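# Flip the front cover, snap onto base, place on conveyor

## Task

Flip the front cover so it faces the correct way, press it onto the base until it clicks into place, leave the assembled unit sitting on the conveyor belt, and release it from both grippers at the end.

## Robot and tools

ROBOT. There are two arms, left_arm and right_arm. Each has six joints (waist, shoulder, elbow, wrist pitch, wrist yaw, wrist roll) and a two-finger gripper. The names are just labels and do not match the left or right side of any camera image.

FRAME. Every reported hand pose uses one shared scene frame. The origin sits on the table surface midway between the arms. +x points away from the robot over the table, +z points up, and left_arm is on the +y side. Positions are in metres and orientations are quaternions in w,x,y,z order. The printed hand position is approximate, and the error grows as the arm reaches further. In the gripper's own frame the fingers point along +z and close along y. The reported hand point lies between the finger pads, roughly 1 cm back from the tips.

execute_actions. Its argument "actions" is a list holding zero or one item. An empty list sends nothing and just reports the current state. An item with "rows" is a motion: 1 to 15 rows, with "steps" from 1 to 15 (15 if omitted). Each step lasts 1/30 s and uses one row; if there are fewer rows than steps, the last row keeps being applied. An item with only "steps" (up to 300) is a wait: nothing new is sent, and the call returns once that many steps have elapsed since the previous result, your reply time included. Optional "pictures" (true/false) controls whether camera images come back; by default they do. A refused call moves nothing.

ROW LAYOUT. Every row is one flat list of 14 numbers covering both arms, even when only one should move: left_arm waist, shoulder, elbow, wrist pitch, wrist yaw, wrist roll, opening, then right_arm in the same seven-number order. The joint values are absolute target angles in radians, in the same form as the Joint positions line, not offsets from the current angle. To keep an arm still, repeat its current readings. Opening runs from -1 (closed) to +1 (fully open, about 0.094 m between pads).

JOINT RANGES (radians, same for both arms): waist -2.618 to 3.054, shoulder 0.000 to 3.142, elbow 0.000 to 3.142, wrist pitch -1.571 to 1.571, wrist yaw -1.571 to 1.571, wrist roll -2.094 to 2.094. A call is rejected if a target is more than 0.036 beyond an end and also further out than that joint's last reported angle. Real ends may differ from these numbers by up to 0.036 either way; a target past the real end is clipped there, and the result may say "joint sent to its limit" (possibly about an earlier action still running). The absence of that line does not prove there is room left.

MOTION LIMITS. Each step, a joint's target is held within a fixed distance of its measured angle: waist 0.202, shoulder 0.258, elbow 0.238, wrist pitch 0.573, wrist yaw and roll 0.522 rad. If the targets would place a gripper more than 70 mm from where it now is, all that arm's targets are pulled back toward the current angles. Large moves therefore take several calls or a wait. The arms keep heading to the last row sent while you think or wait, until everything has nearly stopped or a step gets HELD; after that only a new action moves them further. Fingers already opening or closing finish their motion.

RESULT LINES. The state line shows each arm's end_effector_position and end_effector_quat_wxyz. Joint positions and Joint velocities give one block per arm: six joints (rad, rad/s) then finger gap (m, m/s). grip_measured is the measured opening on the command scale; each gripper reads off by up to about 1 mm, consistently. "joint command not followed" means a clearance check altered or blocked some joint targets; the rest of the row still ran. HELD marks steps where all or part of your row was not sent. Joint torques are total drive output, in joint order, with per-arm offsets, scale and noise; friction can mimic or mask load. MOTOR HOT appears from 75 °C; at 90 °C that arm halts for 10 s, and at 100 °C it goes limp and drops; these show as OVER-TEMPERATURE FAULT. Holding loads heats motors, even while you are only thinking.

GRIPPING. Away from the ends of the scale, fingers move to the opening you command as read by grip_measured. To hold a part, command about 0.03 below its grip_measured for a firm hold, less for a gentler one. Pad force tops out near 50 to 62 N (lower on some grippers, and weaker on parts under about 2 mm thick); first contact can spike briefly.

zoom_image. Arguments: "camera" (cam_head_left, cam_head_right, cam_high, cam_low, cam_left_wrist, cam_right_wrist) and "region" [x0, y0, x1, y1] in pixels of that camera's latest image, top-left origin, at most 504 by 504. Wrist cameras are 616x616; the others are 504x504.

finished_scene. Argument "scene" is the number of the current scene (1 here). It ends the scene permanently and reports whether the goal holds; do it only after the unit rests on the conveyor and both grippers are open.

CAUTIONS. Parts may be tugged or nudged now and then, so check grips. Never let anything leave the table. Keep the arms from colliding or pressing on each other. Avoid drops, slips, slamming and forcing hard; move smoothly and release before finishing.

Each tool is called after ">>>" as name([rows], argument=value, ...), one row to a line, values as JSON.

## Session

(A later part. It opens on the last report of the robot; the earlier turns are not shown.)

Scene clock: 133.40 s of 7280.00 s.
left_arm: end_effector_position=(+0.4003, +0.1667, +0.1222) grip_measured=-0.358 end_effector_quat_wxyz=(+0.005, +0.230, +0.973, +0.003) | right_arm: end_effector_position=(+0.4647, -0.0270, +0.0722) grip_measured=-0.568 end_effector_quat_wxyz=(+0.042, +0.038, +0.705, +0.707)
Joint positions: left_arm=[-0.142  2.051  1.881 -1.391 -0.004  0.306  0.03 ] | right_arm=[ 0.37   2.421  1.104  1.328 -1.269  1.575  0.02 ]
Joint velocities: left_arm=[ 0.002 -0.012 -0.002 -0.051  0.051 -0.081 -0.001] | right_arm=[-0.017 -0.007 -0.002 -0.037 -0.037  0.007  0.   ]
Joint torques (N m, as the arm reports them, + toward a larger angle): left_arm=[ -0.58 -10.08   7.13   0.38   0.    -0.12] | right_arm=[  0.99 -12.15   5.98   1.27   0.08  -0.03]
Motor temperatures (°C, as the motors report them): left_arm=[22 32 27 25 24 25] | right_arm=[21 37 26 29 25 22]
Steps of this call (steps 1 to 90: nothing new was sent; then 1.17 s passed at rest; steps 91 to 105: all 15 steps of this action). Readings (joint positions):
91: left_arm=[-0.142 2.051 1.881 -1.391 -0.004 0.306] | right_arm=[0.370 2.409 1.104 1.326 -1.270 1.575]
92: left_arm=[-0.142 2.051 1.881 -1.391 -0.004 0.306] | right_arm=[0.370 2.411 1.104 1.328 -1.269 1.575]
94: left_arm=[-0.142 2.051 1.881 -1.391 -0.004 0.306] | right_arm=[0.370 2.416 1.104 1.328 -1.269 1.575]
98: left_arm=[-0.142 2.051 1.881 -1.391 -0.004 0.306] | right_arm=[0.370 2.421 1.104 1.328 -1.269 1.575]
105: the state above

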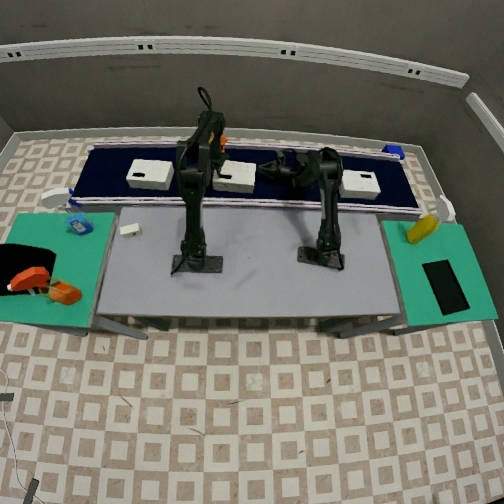

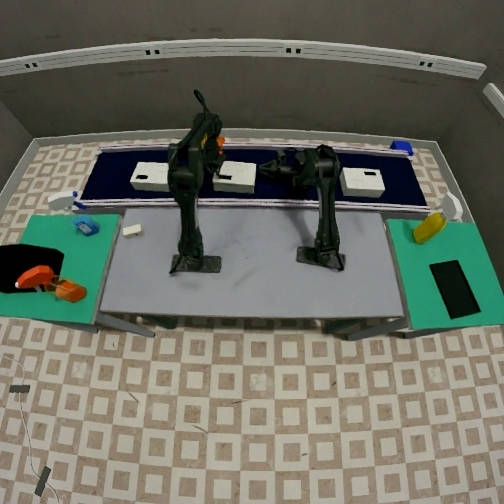

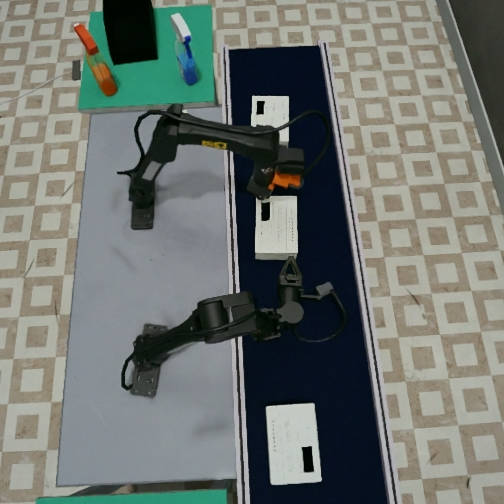

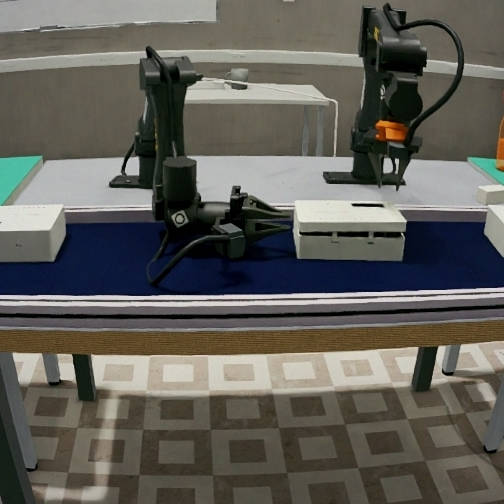

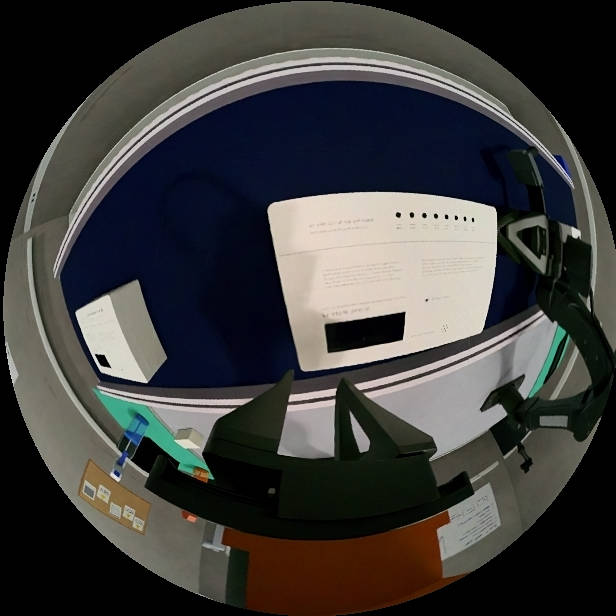

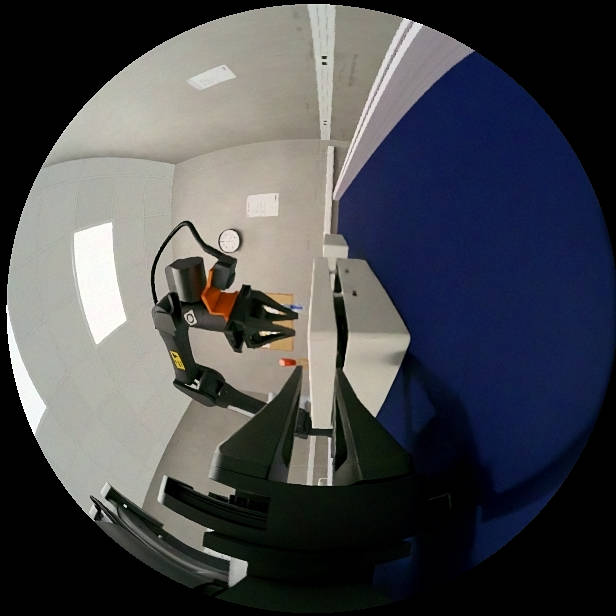

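Open a hair and advance.

>>> execute_actions([
  {"rows":[[-0.15,2.04,1.9,-1.41,0,0.3,-0.36,0.385,2.426,1.11,1.35,-1.255,1.57,-0.53],[-0.15,2.04,1.9,-1.41,0,0.3,-0.36,0.39,2.426,1.11,1.35,-1.25,1.57,-0.53],[-0.15,2.04,1.9,-1.41,0,0.3,-0.36,0.395,2.426,1.11,1.35,-1.245,1.57,-0.53],[-0.15,2.04,1.9,-1.41,0,0.3,-0.36,0.4,2.426,1.11,1.35,-1.24,1.57,-0.53],[-0.15,2.04,1.9,-1.41,0,0.3,-0.36,0.405,2.426,1.11,1.35,-1.235,1.57,-0.53],[-0.15,2.04,1.9,-1.41,0,0.3,-0.36,0.412,2.426,1.11,1.35,-1.23,1.57,-0.53]]},
])

>>> zoom_image(camera="cam_right_wrist", region=[250, 260, 450, 460])

>>> zoom_image(camera="cam_low", region=[250, 170, 420, 280])

Scene clock: 146.20 s of 7280.00 s.
left_arm: end_effector_position=(+0.4003, +0.1667, +0.1222) grip_measured=-0.358 end_effector_quat_wxyz=(+0.005, +0.230, +0.973, +0.003) | right_arm: end_effector_position=(+0.4600, -0.0124, +0.0722) grip_measured=-0.532 end_effector_quat_wxyz=(+0.039, +0.035, +0.705, +0.707)
Joint positions: left_arm=[-0.142  2.051  1.881 -1.391 -0.004  0.306  0.03 ] | right_arm=[ 0.406  2.421  1.104  1.328 -1.242  1.575  0.022]
Joint velocities: left_arm=[-0.002 -0.007 -0.007 -0.037  0.066 -0.007 -0.001] | right_arm=[ 0.007 -0.002 -0.007  0.022 -0.022 -0.081  0.   ]
Joint torques (N m, as the arm reports them, + toward a larger angle): left_arm=[ -0.6  -10.08   7.12   0.38   0.01  -0.12] | right_arm=[  0.44 -12.     5.96   1.3    0.11  -0.03]
Motor temperatures (°C, as the motors report them): left_arm=[22 33 28 25 24 25] | right_arm=[21 38 25 29 25 22]
Steps of this call (steps 1 to 15: the robot went on to your last target; steps 16 to 90: nothing new was sent; then 9.30 s passed at rest; steps 91 to 105: all 15 steps of this action). Readings (joint positions):
91: left_arm=[-0.142 2.051 1.881 -1.391 -0.004 0.306] | right_arm=[0.371 2.421 1.104 1.328 -1.269 1.575]
92: left_arm=[-0.142 2.051 1.881 -1.391 -0.004 0.306] | right_arm=[0.372 2.421 1.104 1.328 -1.267 1.575]
94: left_arm=[-0.142 2.051 1.881 -1.391 -0.004 0.306] | right_arm=[0.378 2.421 1.104 1.328 -1.261 1.575]
98: left_arm=[-0.142 2.051 1.881 -1.391 -0.004 0.306] | right_arm=[0.400 2.421 1.104 1.328 -1.249 1.575]
105: the state above

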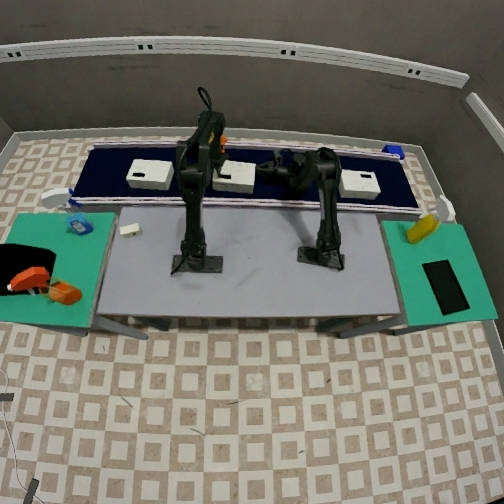

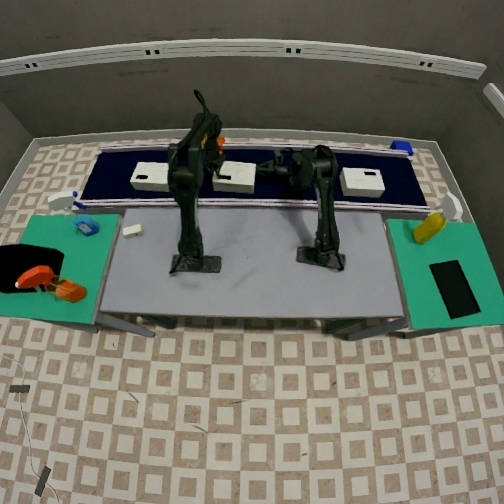

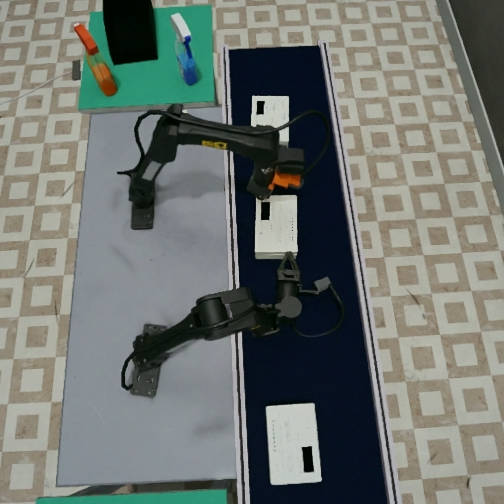

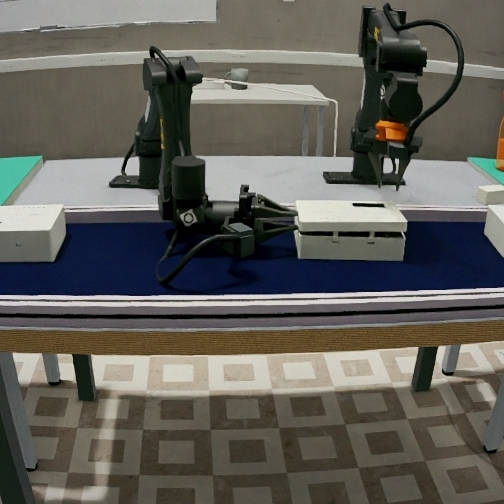

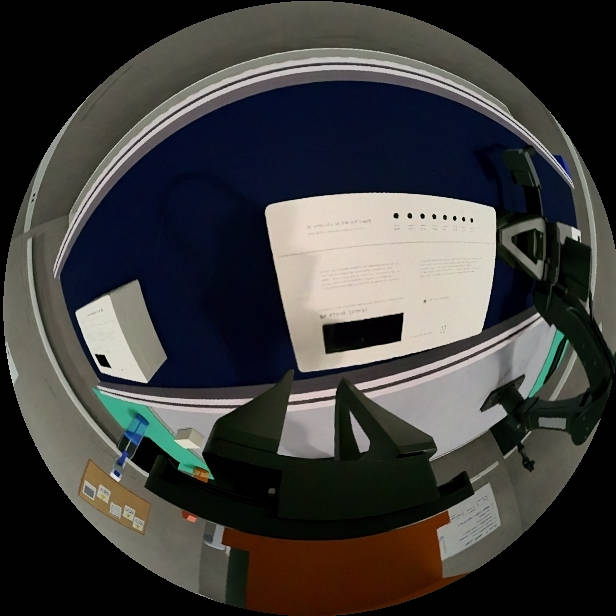

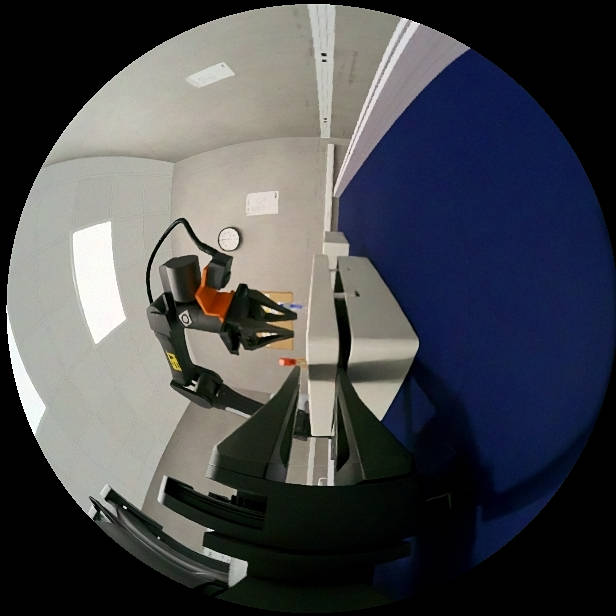

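Region (250, 260, 450, 460) of cam_right_wrist's 616x616 image, scaled by 2.520, with more detail than that image has.

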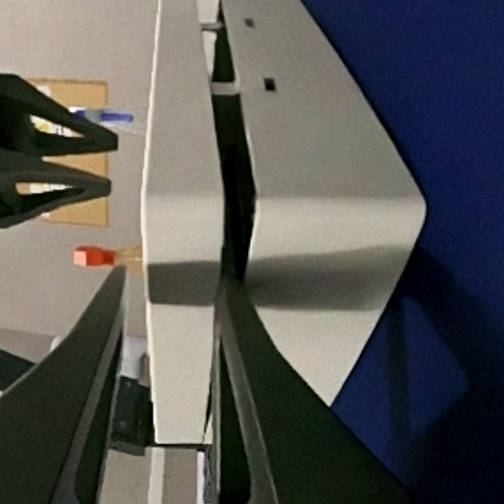

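Region (250, 170, 420, 280) of cam_low's 504x504 image, scaled by 2.965, with more detail than that image has; it fills the top 326 rows of this view, and the rest is white.

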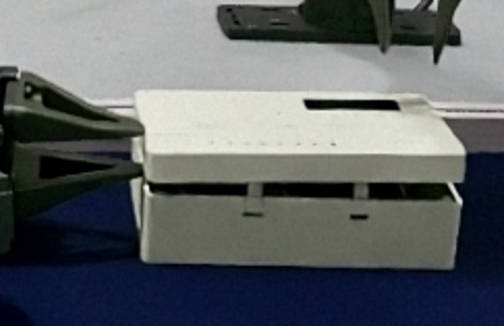

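>>> execute_actions([
  {"rows":[[0.14,2.1,1.9,-1.35,0.5,1.57,-1,0.412,2.426,1.11,1.35,-1.23,1.57,-0.49],[0.14,2.1,1.9,-1.35,0.5,1.57,-1,0.412,2.426,1.11,1.35,-1.23,1.57,-0.49],[0.14,2.1,1.9,-1.35,0.5,1.57,-1,0.412,2.426,1.11,1.35,-1.23,1.57,-0.49],[0.14,2.1,1.9,-1.35,0.5,1.57,-1,0.412,2.426,1.11,1.35,-1.23,1.57,-0.49],[0.14,2.1,1.9,-1.35,0.5,1.57,-1,0.42,2.426,1.11,1.35,-1.22,1.57,-0.49],[0.14,2.1,1.9,-1.35,0.5,1.57,-1,0.428,2.426,1.11,1.35,-1.21,1.57,-0.49]]},
], pictures=false)

>>> execute_actions([
  {"steps":20},
])

>>> zoom_image(camera="cam_right_wrist", region=[250, 260, 450, 460])

>>> zoom_image(camera="cam_low", region=[250, 170, 420, 280])

Scene clock: 163.13 s of 7280.00 s.
left_arm: end_effector_position=(+0.4205, +0.2028, +0.1180) grip_measured=-0.994 end_effector_quat_wxyz=(+0.157, +0.600, +0.767, -0.164) | right_arm: end_effector_position=(+0.4594, -0.0064, +0.0723) grip_measured=-0.492 end_effector_quat_wxyz=(+0.041, +0.036, +0.705, +0.707)
Joint positions: left_arm=[ 0.147  2.112  1.885 -1.359  0.458  1.462  0.   ] | right_arm=[ 0.422  2.421  1.104  1.328 -1.222  1.575  0.024]
Joint velocities: left_arm=[-0.237 -0.002  0.002 -0.007  0.271  0.549  0.001] | right_arm=[-0.017  0.012  0.007 -0.022 -0.037  0.007 -0.   ]
Joint torques (N m, as the arm reports them, + toward a larger angle): left_arm=[  0.43 -10.69   6.98   0.57   0.26   0.06] | right_arm=[  0.56 -12.09   6.     1.3    0.08  -0.03]
Motor temperatures (°C, as the motors report them): left_arm=[22 34 28 25 24 25] | right_arm=[21 38 25 30 25 22]
Steps of this call (steps 1 to 15: the robot went on to your last target; steps 16 to 90: nothing new was sent; then 13.43 s passed at rest; steps 91 to 105: all 15 steps of this action). Readings (joint positions):
91: left_arm=[-0.123 2.055 1.882 -1.391 0.072 0.385] | right_arm=[0.406 2.421 1.104 1.328 -1.240 1.575]
92: left_arm=[-0.090 2.062 1.884 -1.389 0.169 0.487] | right_arm=[0.406 2.421 1.104 1.328 -1.240 1.575]
94: left_arm=[0.012 2.083 1.885 -1.378 0.296 0.686] | right_arm=[0.406 2.421 1.104 1.328 -1.240 1.575]
98: left_arm=[0.178 2.112 1.885 -1.359 0.390 1.079] | right_arm=[0.413 2.421 1.104 1.328 -1.229 1.575]
105: the state above

Scene clock: 163.80 s of 7280.00 s.
left_arm: end_effector_position=(+0.4206, +0.1954, +0.1196) grip_measured=-0.994 end_effector_quat_wxyz=(+0.172, +0.640, +0.731, -0.163) | right_arm: end_effector_position=(+0.4597, -0.0064, +0.0723) grip_measured=-0.492 end_effector_quat_wxyz=(+0.042, +0.037, +0.705, +0.707)
Joint positions: left_arm=[ 0.136  2.112  1.885 -1.359  0.478  1.562  0.   ] | right_arm=[ 0.422  2.421  1.104  1.328 -1.22   1.575  0.024]
Joint velocities: left_arm=[-0.017 -0.007  0.002  0.022  0.022 -0.066 -0.   ] | right_arm=[-0.002  0.017 -0.002 -0.066  0.037 -0.022 -0.   ]
Joint torques (N m, as the arm reports them, + toward a larger angle): left_arm=[  0.34 -10.63   6.81   0.61   0.37  -0.01] | right_arm=[  0.52 -12.09   6.01   1.3    0.08  -0.03]
Motor temperatures (°C, as the motors report them): left_arm=[22 34 28 25 24 25] | right_arm=[21 38 25 30 25 22]
Steps of this call (steps 1 to 20: the robot went on to your last target). Readings (joint positions):
1: left_arm=[0.140 2.112 1.885 -1.359 0.464 1.482] | right_arm=[0.422 2.421 1.104 1.328 -1.222 1.575]
2: left_arm=[0.137 2.112 1.885 -1.359 0.468 1.498] | right_arm=[0.422 2.421 1.104 1.328 -1.221 1.575]
4: left_arm=[0.136 2.112 1.885 -1.359 0.473 1.522] | right_arm=[0.422 2.421 1.104 1.328 -1.221 1.575]
8: left_arm=[0.136 2.112 1.885 -1.359 0.476 1.546] | right_arm=[0.422 2.421 1.104 1.328 -1.221 1.575]
20: the state above

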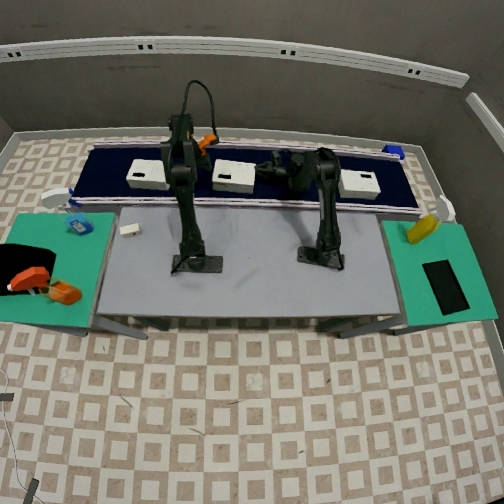

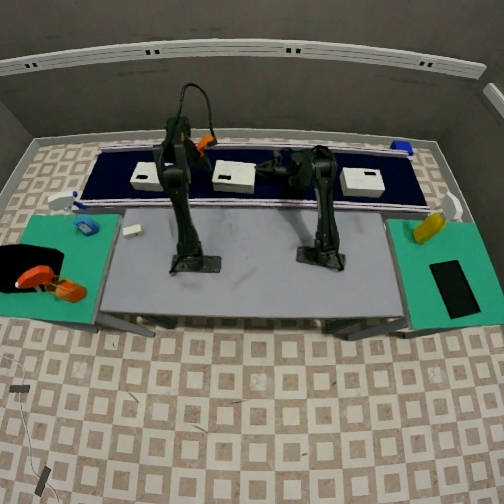

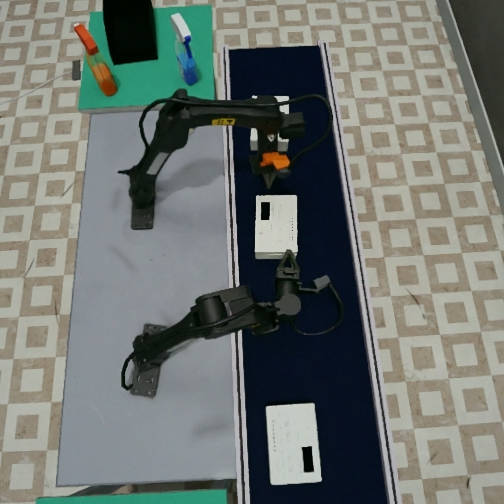

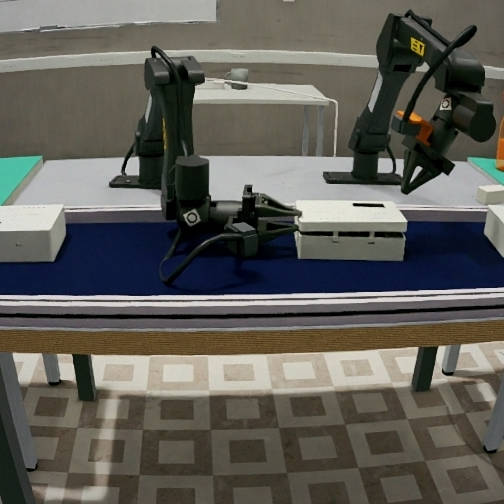

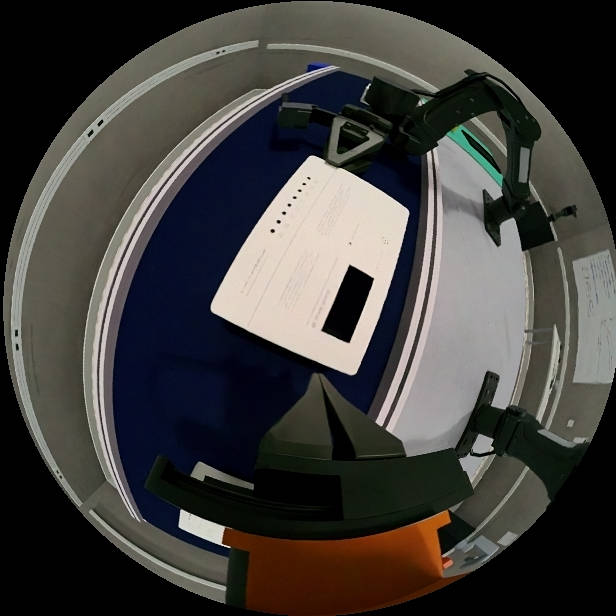

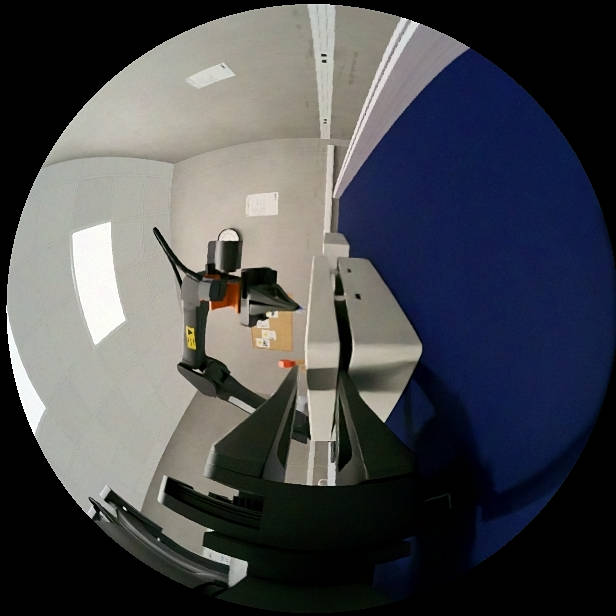

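Region (250, 260, 450, 460) of cam_right_wrist's 616x616 image, scaled by 2.520, with more detail than that image has.

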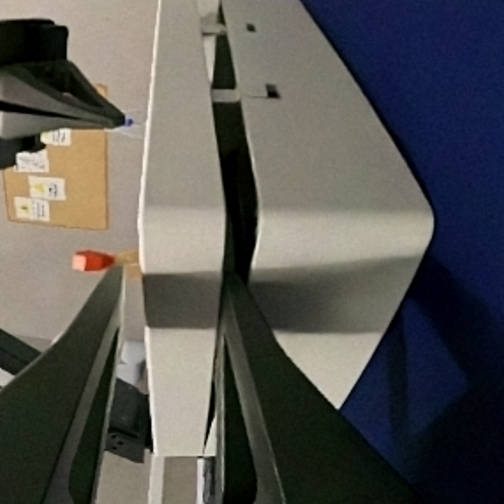

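Region (250, 170, 420, 280) of cam_low's 504x504 image, scaled by 2.965, with more detail than that image has; it fills the top 326 rows of this view, and the rest is white.

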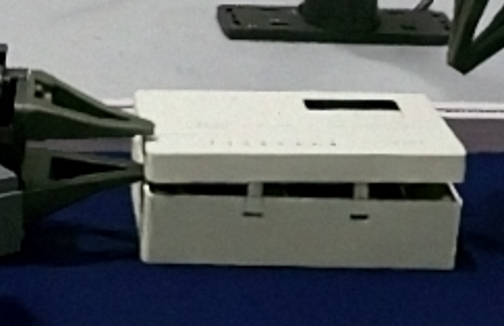

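>>> execute_actions([
  {"rows":[[0.14,2.1,1.9,-1.35,0.5,1.57,-1,0.428,2.41,1.11,1.35,-1.21,1.57,-0.53],[0.14,2.1,1.9,-1.35,0.5,1.57,-1,0.428,2.402,1.11,1.35,-1.21,1.57,-0.53],[0.14,2.1,1.9,-1.35,0.5,1.57,-1,0.428,2.396,1.11,1.35,-1.21,1.57,-0.53],[0.14,2.1,1.9,-1.35,0.5,1.57,-1,0.428,2.39,1.11,1.35,-1.21,1.57,-0.53]]},
], pictures=false)

>>> execute_actions([
  {"rows":[[0.14,2.1,1.9,-1.35,0.5,1.57,-1,0.436,2.39,1.11,1.35,-1.23,1.57,-0.53],[0.14,2.1,1.9,-1.35,0.5,1.57,-1,0.442,2.39,1.11,1.35,-1.25,1.57,-0.53],[0.14,2.1,1.9,-1.35,0.5,1.57,-1,0.448,2.39,1.11,1.35,-1.27,1.57,-0.53]]},
])

>>> zoom_image(camera="cam_right_wrist", region=[250, 260, 450, 460])

>>> zoom_image(camera="cam_low", region=[250, 170, 420, 280])

Scene clock: 172.40 s of 7280.00 s.
left_arm: end_effector_position=(+0.4206, +0.1954, +0.1196) grip_measured=-0.994 end_effector_quat_wxyz=(+0.172, +0.640, +0.731, -0.163) | right_arm: end_effector_position=(+0.4598, -0.0064, +0.0723) grip_measured=-0.528 end_effector_quat_wxyz=(+0.042, +0.037, +0.705, +0.707)
Joint positions: left_arm=[ 0.136  2.112  1.885 -1.359  0.478  1.563  0.   ] | right_arm=[ 0.422  2.421  1.104  1.328 -1.22   1.575  0.022]
Joint velocities: left_arm=[-0.002  0.017 -0.017 -0.007 -0.007 -0.007 -0.002] | right_arm=[-0.002 -0.012 -0.002  0.051  0.007  0.081  0.001]
Joint torques (N m, as the arm reports them, + toward a larger angle): left_arm=[  0.29 -10.67   6.8    0.62   0.36   0.03] | right_arm=[  0.49 -15.39   5.98   1.3    0.08  -0.03]
Motor temperatures (°C, as the motors report them): left_arm=[22 34 28 25 24 25] | right_arm=[21 39 25 30 25 22]
Steps of this call (steps 1 to 15: the robot went on to your last target; steps 16 to 90: nothing new was sent; then 5.10 s passed at rest; steps 91 to 105: all 15 steps of this action). Readings (joint positions):
91: left_arm=[0.136 2.112 1.885 -1.359 0.478 1.563] | right_arm=[0.422 2.421 1.104 1.328 -1.220 1.575]
92: left_arm=[0.136 2.112 1.885 -1.359 0.478 1.563] | right_arm=[0.422 2.421 1.104 1.328 -1.220 1.575]
94: left_arm=[0.136 2.112 1.885 -1.359 0.478 1.563] | right_arm=[0.422 2.421 1.104 1.328 -1.220 1.575]
98: left_arm=[0.136 2.112 1.885 -1.359 0.478 1.563] | right_arm=[0.422 2.421 1.104 1.328 -1.220 1.575]
105: the state above

Scene clock: 172.90 s of 7280.00 s.
left_arm: end_effector_position=(+0.4206, +0.1954, +0.1196) grip_measured=-0.994 end_effector_quat_wxyz=(+0.172, +0.640, +0.731, -0.163) | right_arm: end_effector_position=(+0.4487, +0.0019, +0.0722) grip_measured=-0.528 end_effector_quat_wxyz=(+0.023, +0.019, +0.706, +0.708)
Joint positions: left_arm=[ 0.136  2.112  1.885 -1.359  0.478  1.563  0.   ] | right_arm=[ 0.441  2.421  1.104  1.328 -1.252  1.575  0.022]
Joint velocities: left_arm=[ 0.002 -0.002  0.002 -0.066  0.022  0.007  0.   ] | right_arm=[ 0.012 -0.002 -0.007 -0.022 -0.037  0.051  0.   ]
Joint torques (N m, as the arm reports them, + toward a larger angle): left_arm=[  0.3  -10.65   6.81   0.61   0.37   0.03] | right_arm=[  0.57 -15.4    5.97   1.28  -0.18  -0.03]
Motor temperatures (°C, as the motors report them): left_arm=[22 35 28 25 24 25] | right_arm=[21 39 25 30 25 22]
Steps of this call (steps 1 to 15: all 15 steps of this action). Readings (joint positions):
1: left_arm=[0.136 2.112 1.885 -1.359 0.478 1.563] | right_arm=[0.422 2.421 1.104 1.328 -1.220 1.575]
2: left_arm=[0.136 2.112 1.885 -1.359 0.478 1.563] | right_arm=[0.423 2.421 1.104 1.328 -1.222 1.575]
4: left_arm=[0.136 2.112 1.885 -1.359 0.478 1.563] | right_arm=[0.428 2.421 1.104 1.328 -1.232 1.575]
8: left_arm=[0.136 2.112 1.885 -1.359 0.478 1.563] | right_arm=[0.439 2.421 1.104 1.328 -1.247 1.575]
15: the state above

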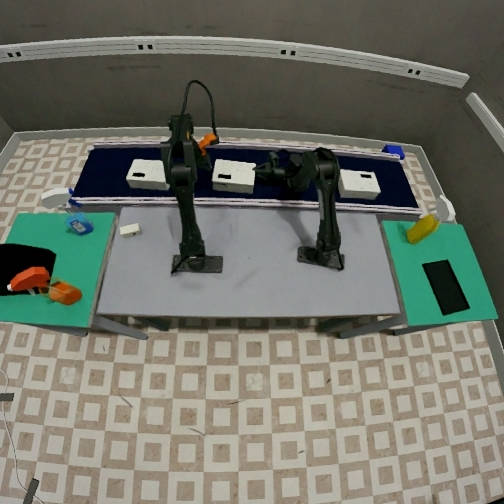

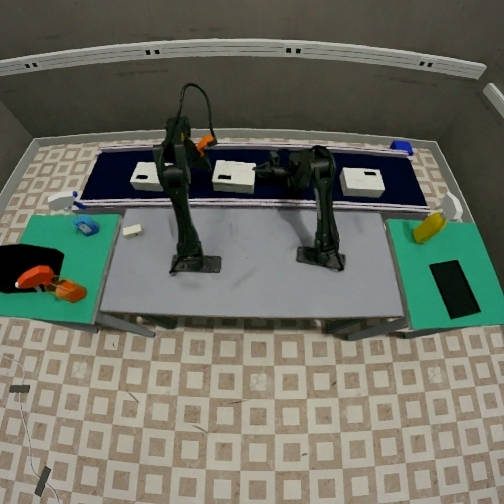

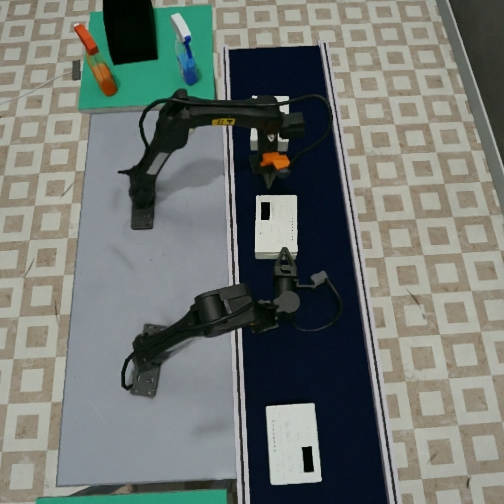

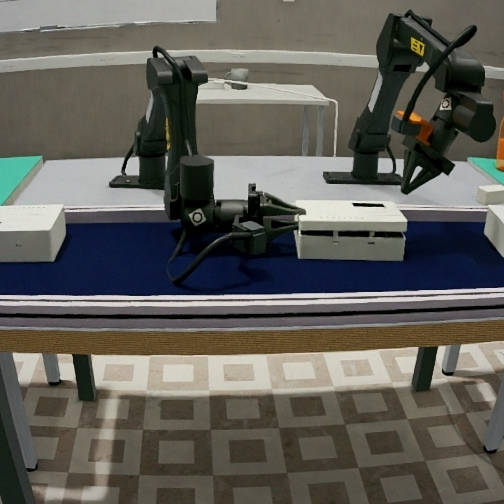

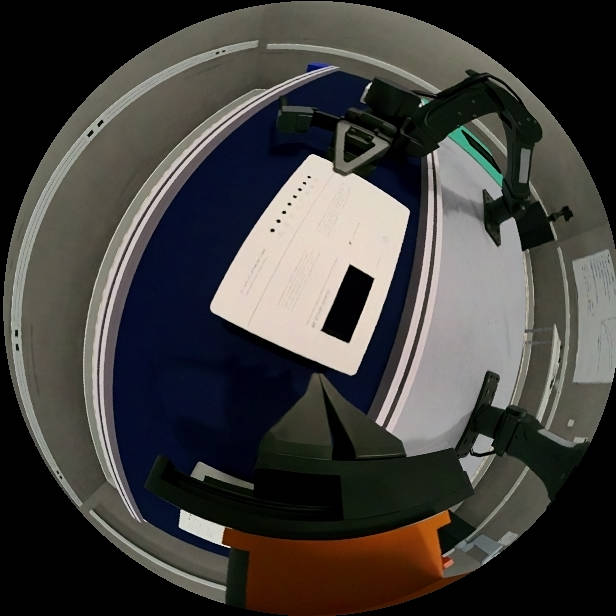

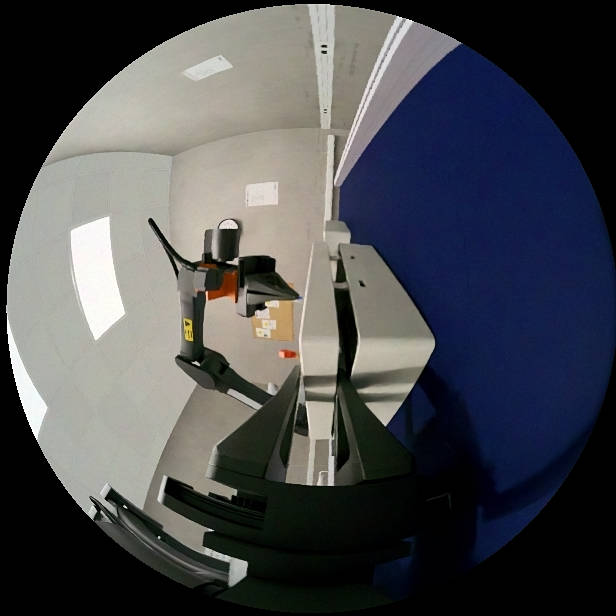

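Region (250, 260, 450, 460) of cam_right_wrist's 616x616 image, scaled by 2.520, with more detail than that image has.

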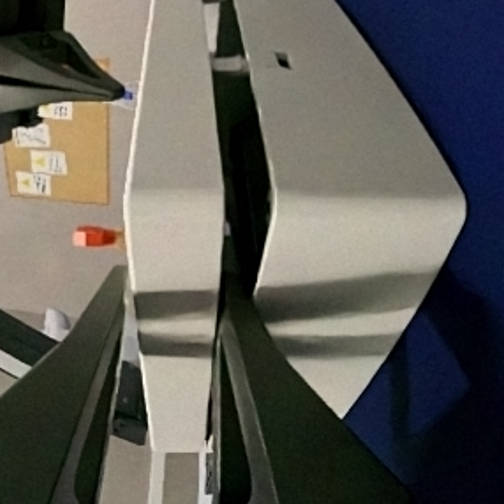

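Region (250, 170, 420, 280) of cam_low's 504x504 image, scaled by 2.965, with more detail than that image has; it fills the top 326 rows of this view, and the rest is white.

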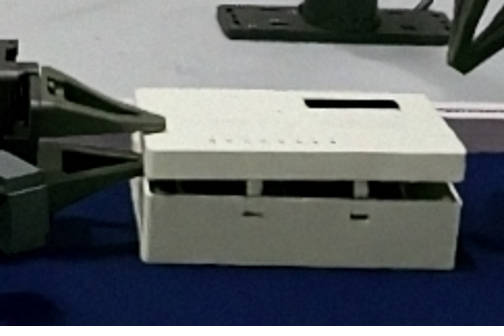

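In ~10 mm. Close.

>>> execute_actions([
  {"rows":[[0.14,2.1,1.9,-1.35,0.5,1.57,-1,0.448,2.39,1.11,1.35,-1.26,1.57,-0.57],[0.14,2.1,1.9,-1.35,0.5,1.57,-1,0.448,2.39,1.11,1.35,-1.26,1.57,-0.6],[0.14,2.1,1.9,-1.35,0.5,1.57,-1,0.448,2.39,1.11,1.35,-1.26,1.57,-0.62],[0.14,2.1,1.9,-1.35,0.5,1.57,-1,0.448,2.39,1.11,1.35,-1.26,1.57,-0.64],[0.14,2.1,1.9,-1.35,0.5,1.57,-1,0.448,2.39,1.11,1.35,-1.26,1.57,-0.67]]},
], pictures=false)

Scene clock: 176.70 s of 7280.00 s.
left_arm: end_effector_position=(+0.4206, +0.1954, +0.1196) grip_measured=-0.994 end_effector_quat_wxyz=(+0.172, +0.640, +0.731, -0.163) | right_arm: end_effector_position=(+0.4489, +0.0020, +0.0762) grip_measured=-0.639 end_effector_quat_wxyz=(+0.028, +0.014, +0.704, +0.709)
Joint positions: left_arm=[ 0.136  2.112  1.885 -1.359  0.478  1.563  0.   ] | right_arm=[ 0.441  2.413  1.104  1.333 -1.253  1.574  0.017]
Joint velocities: left_arm=[-0.002 -0.007  0.007 -0.007  0.007  0.022 -0.   ] | right_arm=[-0.012 -0.017 -0.012  0.037  0.007 -0.051  0.001]
Joint torques (N m, as the arm reports them, + toward a larger angle): left_arm=[  0.32 -10.67   6.79   0.61   0.36   0.03] | right_arm=[  0.59 -14.68   6.01   1.24  -0.06  -0.02]
Motor temperatures (°C, as the motors report them): left_arm=[22 35 28 25 25 25] | right_arm=[21 41 25 30 25 22]
Steps of this call (steps 1 to 15: the robot went on to your last target; steps 16 to 90: nothing new was sent; then 0.30 s passed at rest; steps 91 to 105: all 15 steps of this action). Readings (joint positions):
91: left_arm=[0.136 2.112 1.885 -1.359 0.478 1.563] | right_arm=[0.441 2.421 1.104 1.328 -1.253 1.575]
92: left_arm=[0.136 2.112 1.885 -1.359 0.478 1.563] | right_arm=[0.441 2.421 1.104 1.328 -1.253 1.575]
94: left_arm=[0.136 2.112 1.885 -1.359 0.478 1.563] | right_arm=[0.441 2.420 1.104 1.331 -1.253 1.575]
98: left_arm=[0.136 2.112 1.885 -1.359 0.478 1.563] | right_arm=[0.441 2.413 1.104 1.333 -1.253 1.574]
105: the state above

>>> execute_actions([
  {"rows":[[0.14,2.1,1.9,-1.35,0.5,1.57,-1,0.448,2.38,1.11,1.33,-1.26,1.57,-0.68],[0.14,2.1,1.9,-1.35,0.5,1.57,-1,0.448,2.373,1.11,1.32,-1.26,1.57,-0.68],[0.14,2.1,1.9,-1.35,0.5,1.57,-1,0.448,2.366,1.11,1.31,-1.26,1.57,-0.68],[0.14,2.1,1.9,-1.35,0.5,1.57,-1,0.448,2.359,1.11,1.30,-1.26,1.57,-0.68],[0.14,2.1,1.9,-1.35,0.5,1.57,-1,0.448,2.352,1.11,1.29,-1.26,1.57,-0.68],[0.14,2.1,1.9,-1.35,0.5,1.57,-1,0.448,2.345,1.11,1.28,-1.26,1.57,-0.68],[0.14,2.1,1.9,-1.35,0.5,1.57,-1,0.448,2.338,1.11,1.27,-1.26,1.57,-0.68],[0.14,2.1,1.9,-1.35,0.5,1.57,-1,0.448,2.33,1.11,1.26,-1.26,1.57,-0.68]]},
])

Scene clock: 183.27 s of 7280.00 s.
left_arm: end_effector_position=(+0.4206, +0.1954, +0.1196) grip_measured=-0.994 end_effector_quat_wxyz=(+0.172, +0.640, +0.731, -0.163) | right_arm: end_effector_position=(+0.4510, +0.0026, +0.0947) grip_measured=-0.639 end_effector_quat_wxyz=(+0.026, +0.016, +0.705, +0.709)
Joint positions: left_arm=[ 0.136  2.112  1.885 -1.359  0.478  1.563  0.   ] | right_arm=[ 0.441  2.353  1.104  1.265 -1.253  1.574  0.017]
Joint velocities: left_arm=[-0.012 -0.012 -0.002  0.051  0.037  0.022 -0.001] | right_arm=[ 0.007 -0.012  0.007 -0.154  0.051 -0.037  0.001]
Joint torques (N m, as the arm reports them, + toward a larger angle): left_arm=[  0.3  -10.65   6.79   0.62   0.36   0.03] | right_arm=[  0.62 -14.48   6.36   1.18  -0.07  -0.02]
Motor temperatures (°C, as the motors report them): left_arm=[22 35 28 25 25 25] | right_arm=[21 42 26 30 25 22]
Steps of this call (steps 1 to 15: the robot went on to your last target; steps 16 to 90: nothing new was sent; then 3.07 s passed at rest; steps 91 to 105: all 15 steps of this action). Readings (joint positions):
91: left_arm=[0.136 2.112 1.885 -1.359 0.478 1.563] | right_arm=[0.441 2.413 1.104 1.333 -1.253 1.574]
92: left_arm=[0.136 2.112 1.885 -1.359 0.478 1.563] | right_arm=[0.441 2.412 1.104 1.330 -1.253 1.574]
94: left_arm=[0.136 2.112 1.885 -1.359 0.478 1.563] | right_arm=[0.441 2.404 1.104 1.316 -1.253 1.574]
98: left_arm=[0.136 2.112 1.885 -1.359 0.478 1.563] | right_arm=[0.441 2.374 1.104 1.285 -1.253 1.574]
105: the state above

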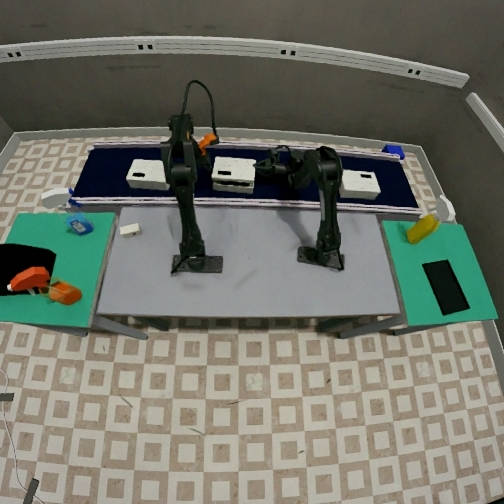

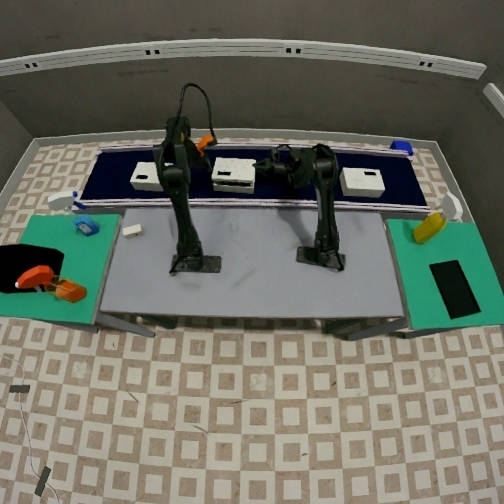

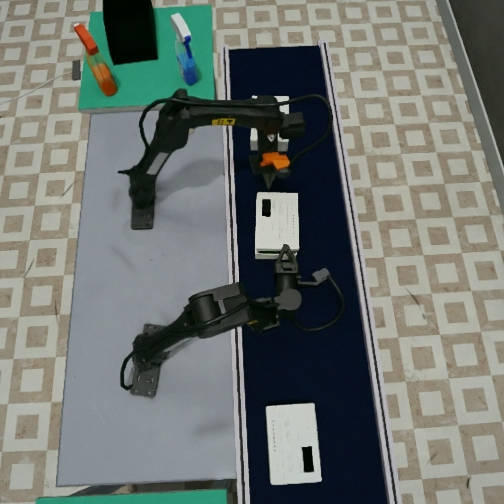

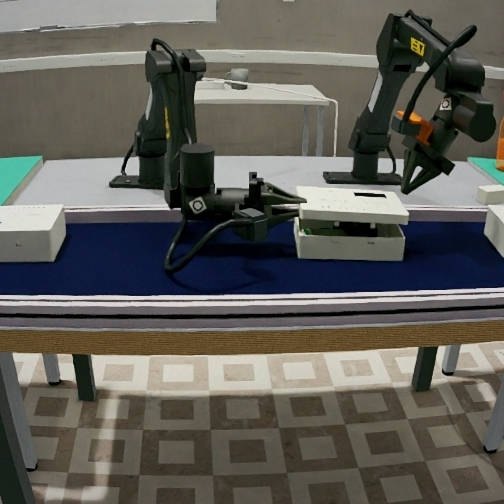

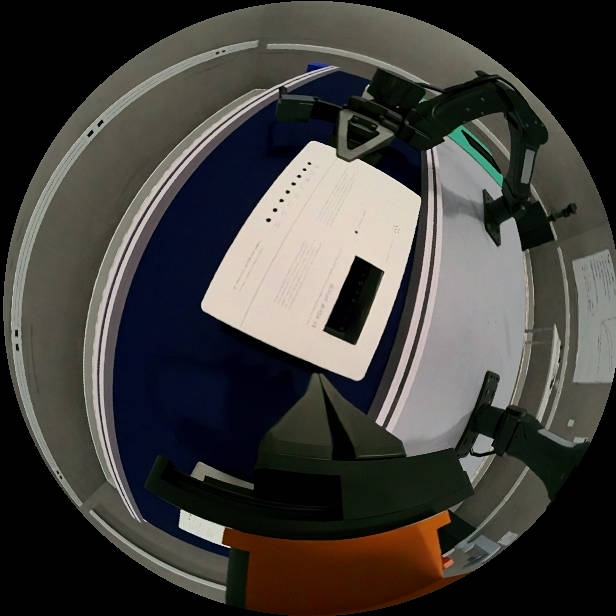

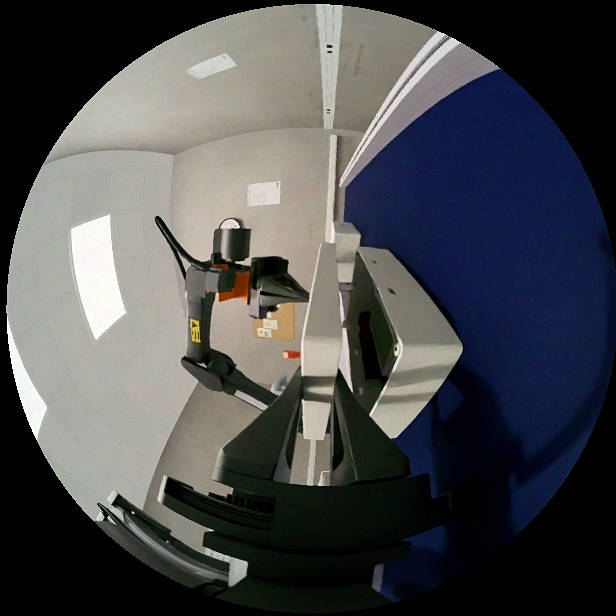

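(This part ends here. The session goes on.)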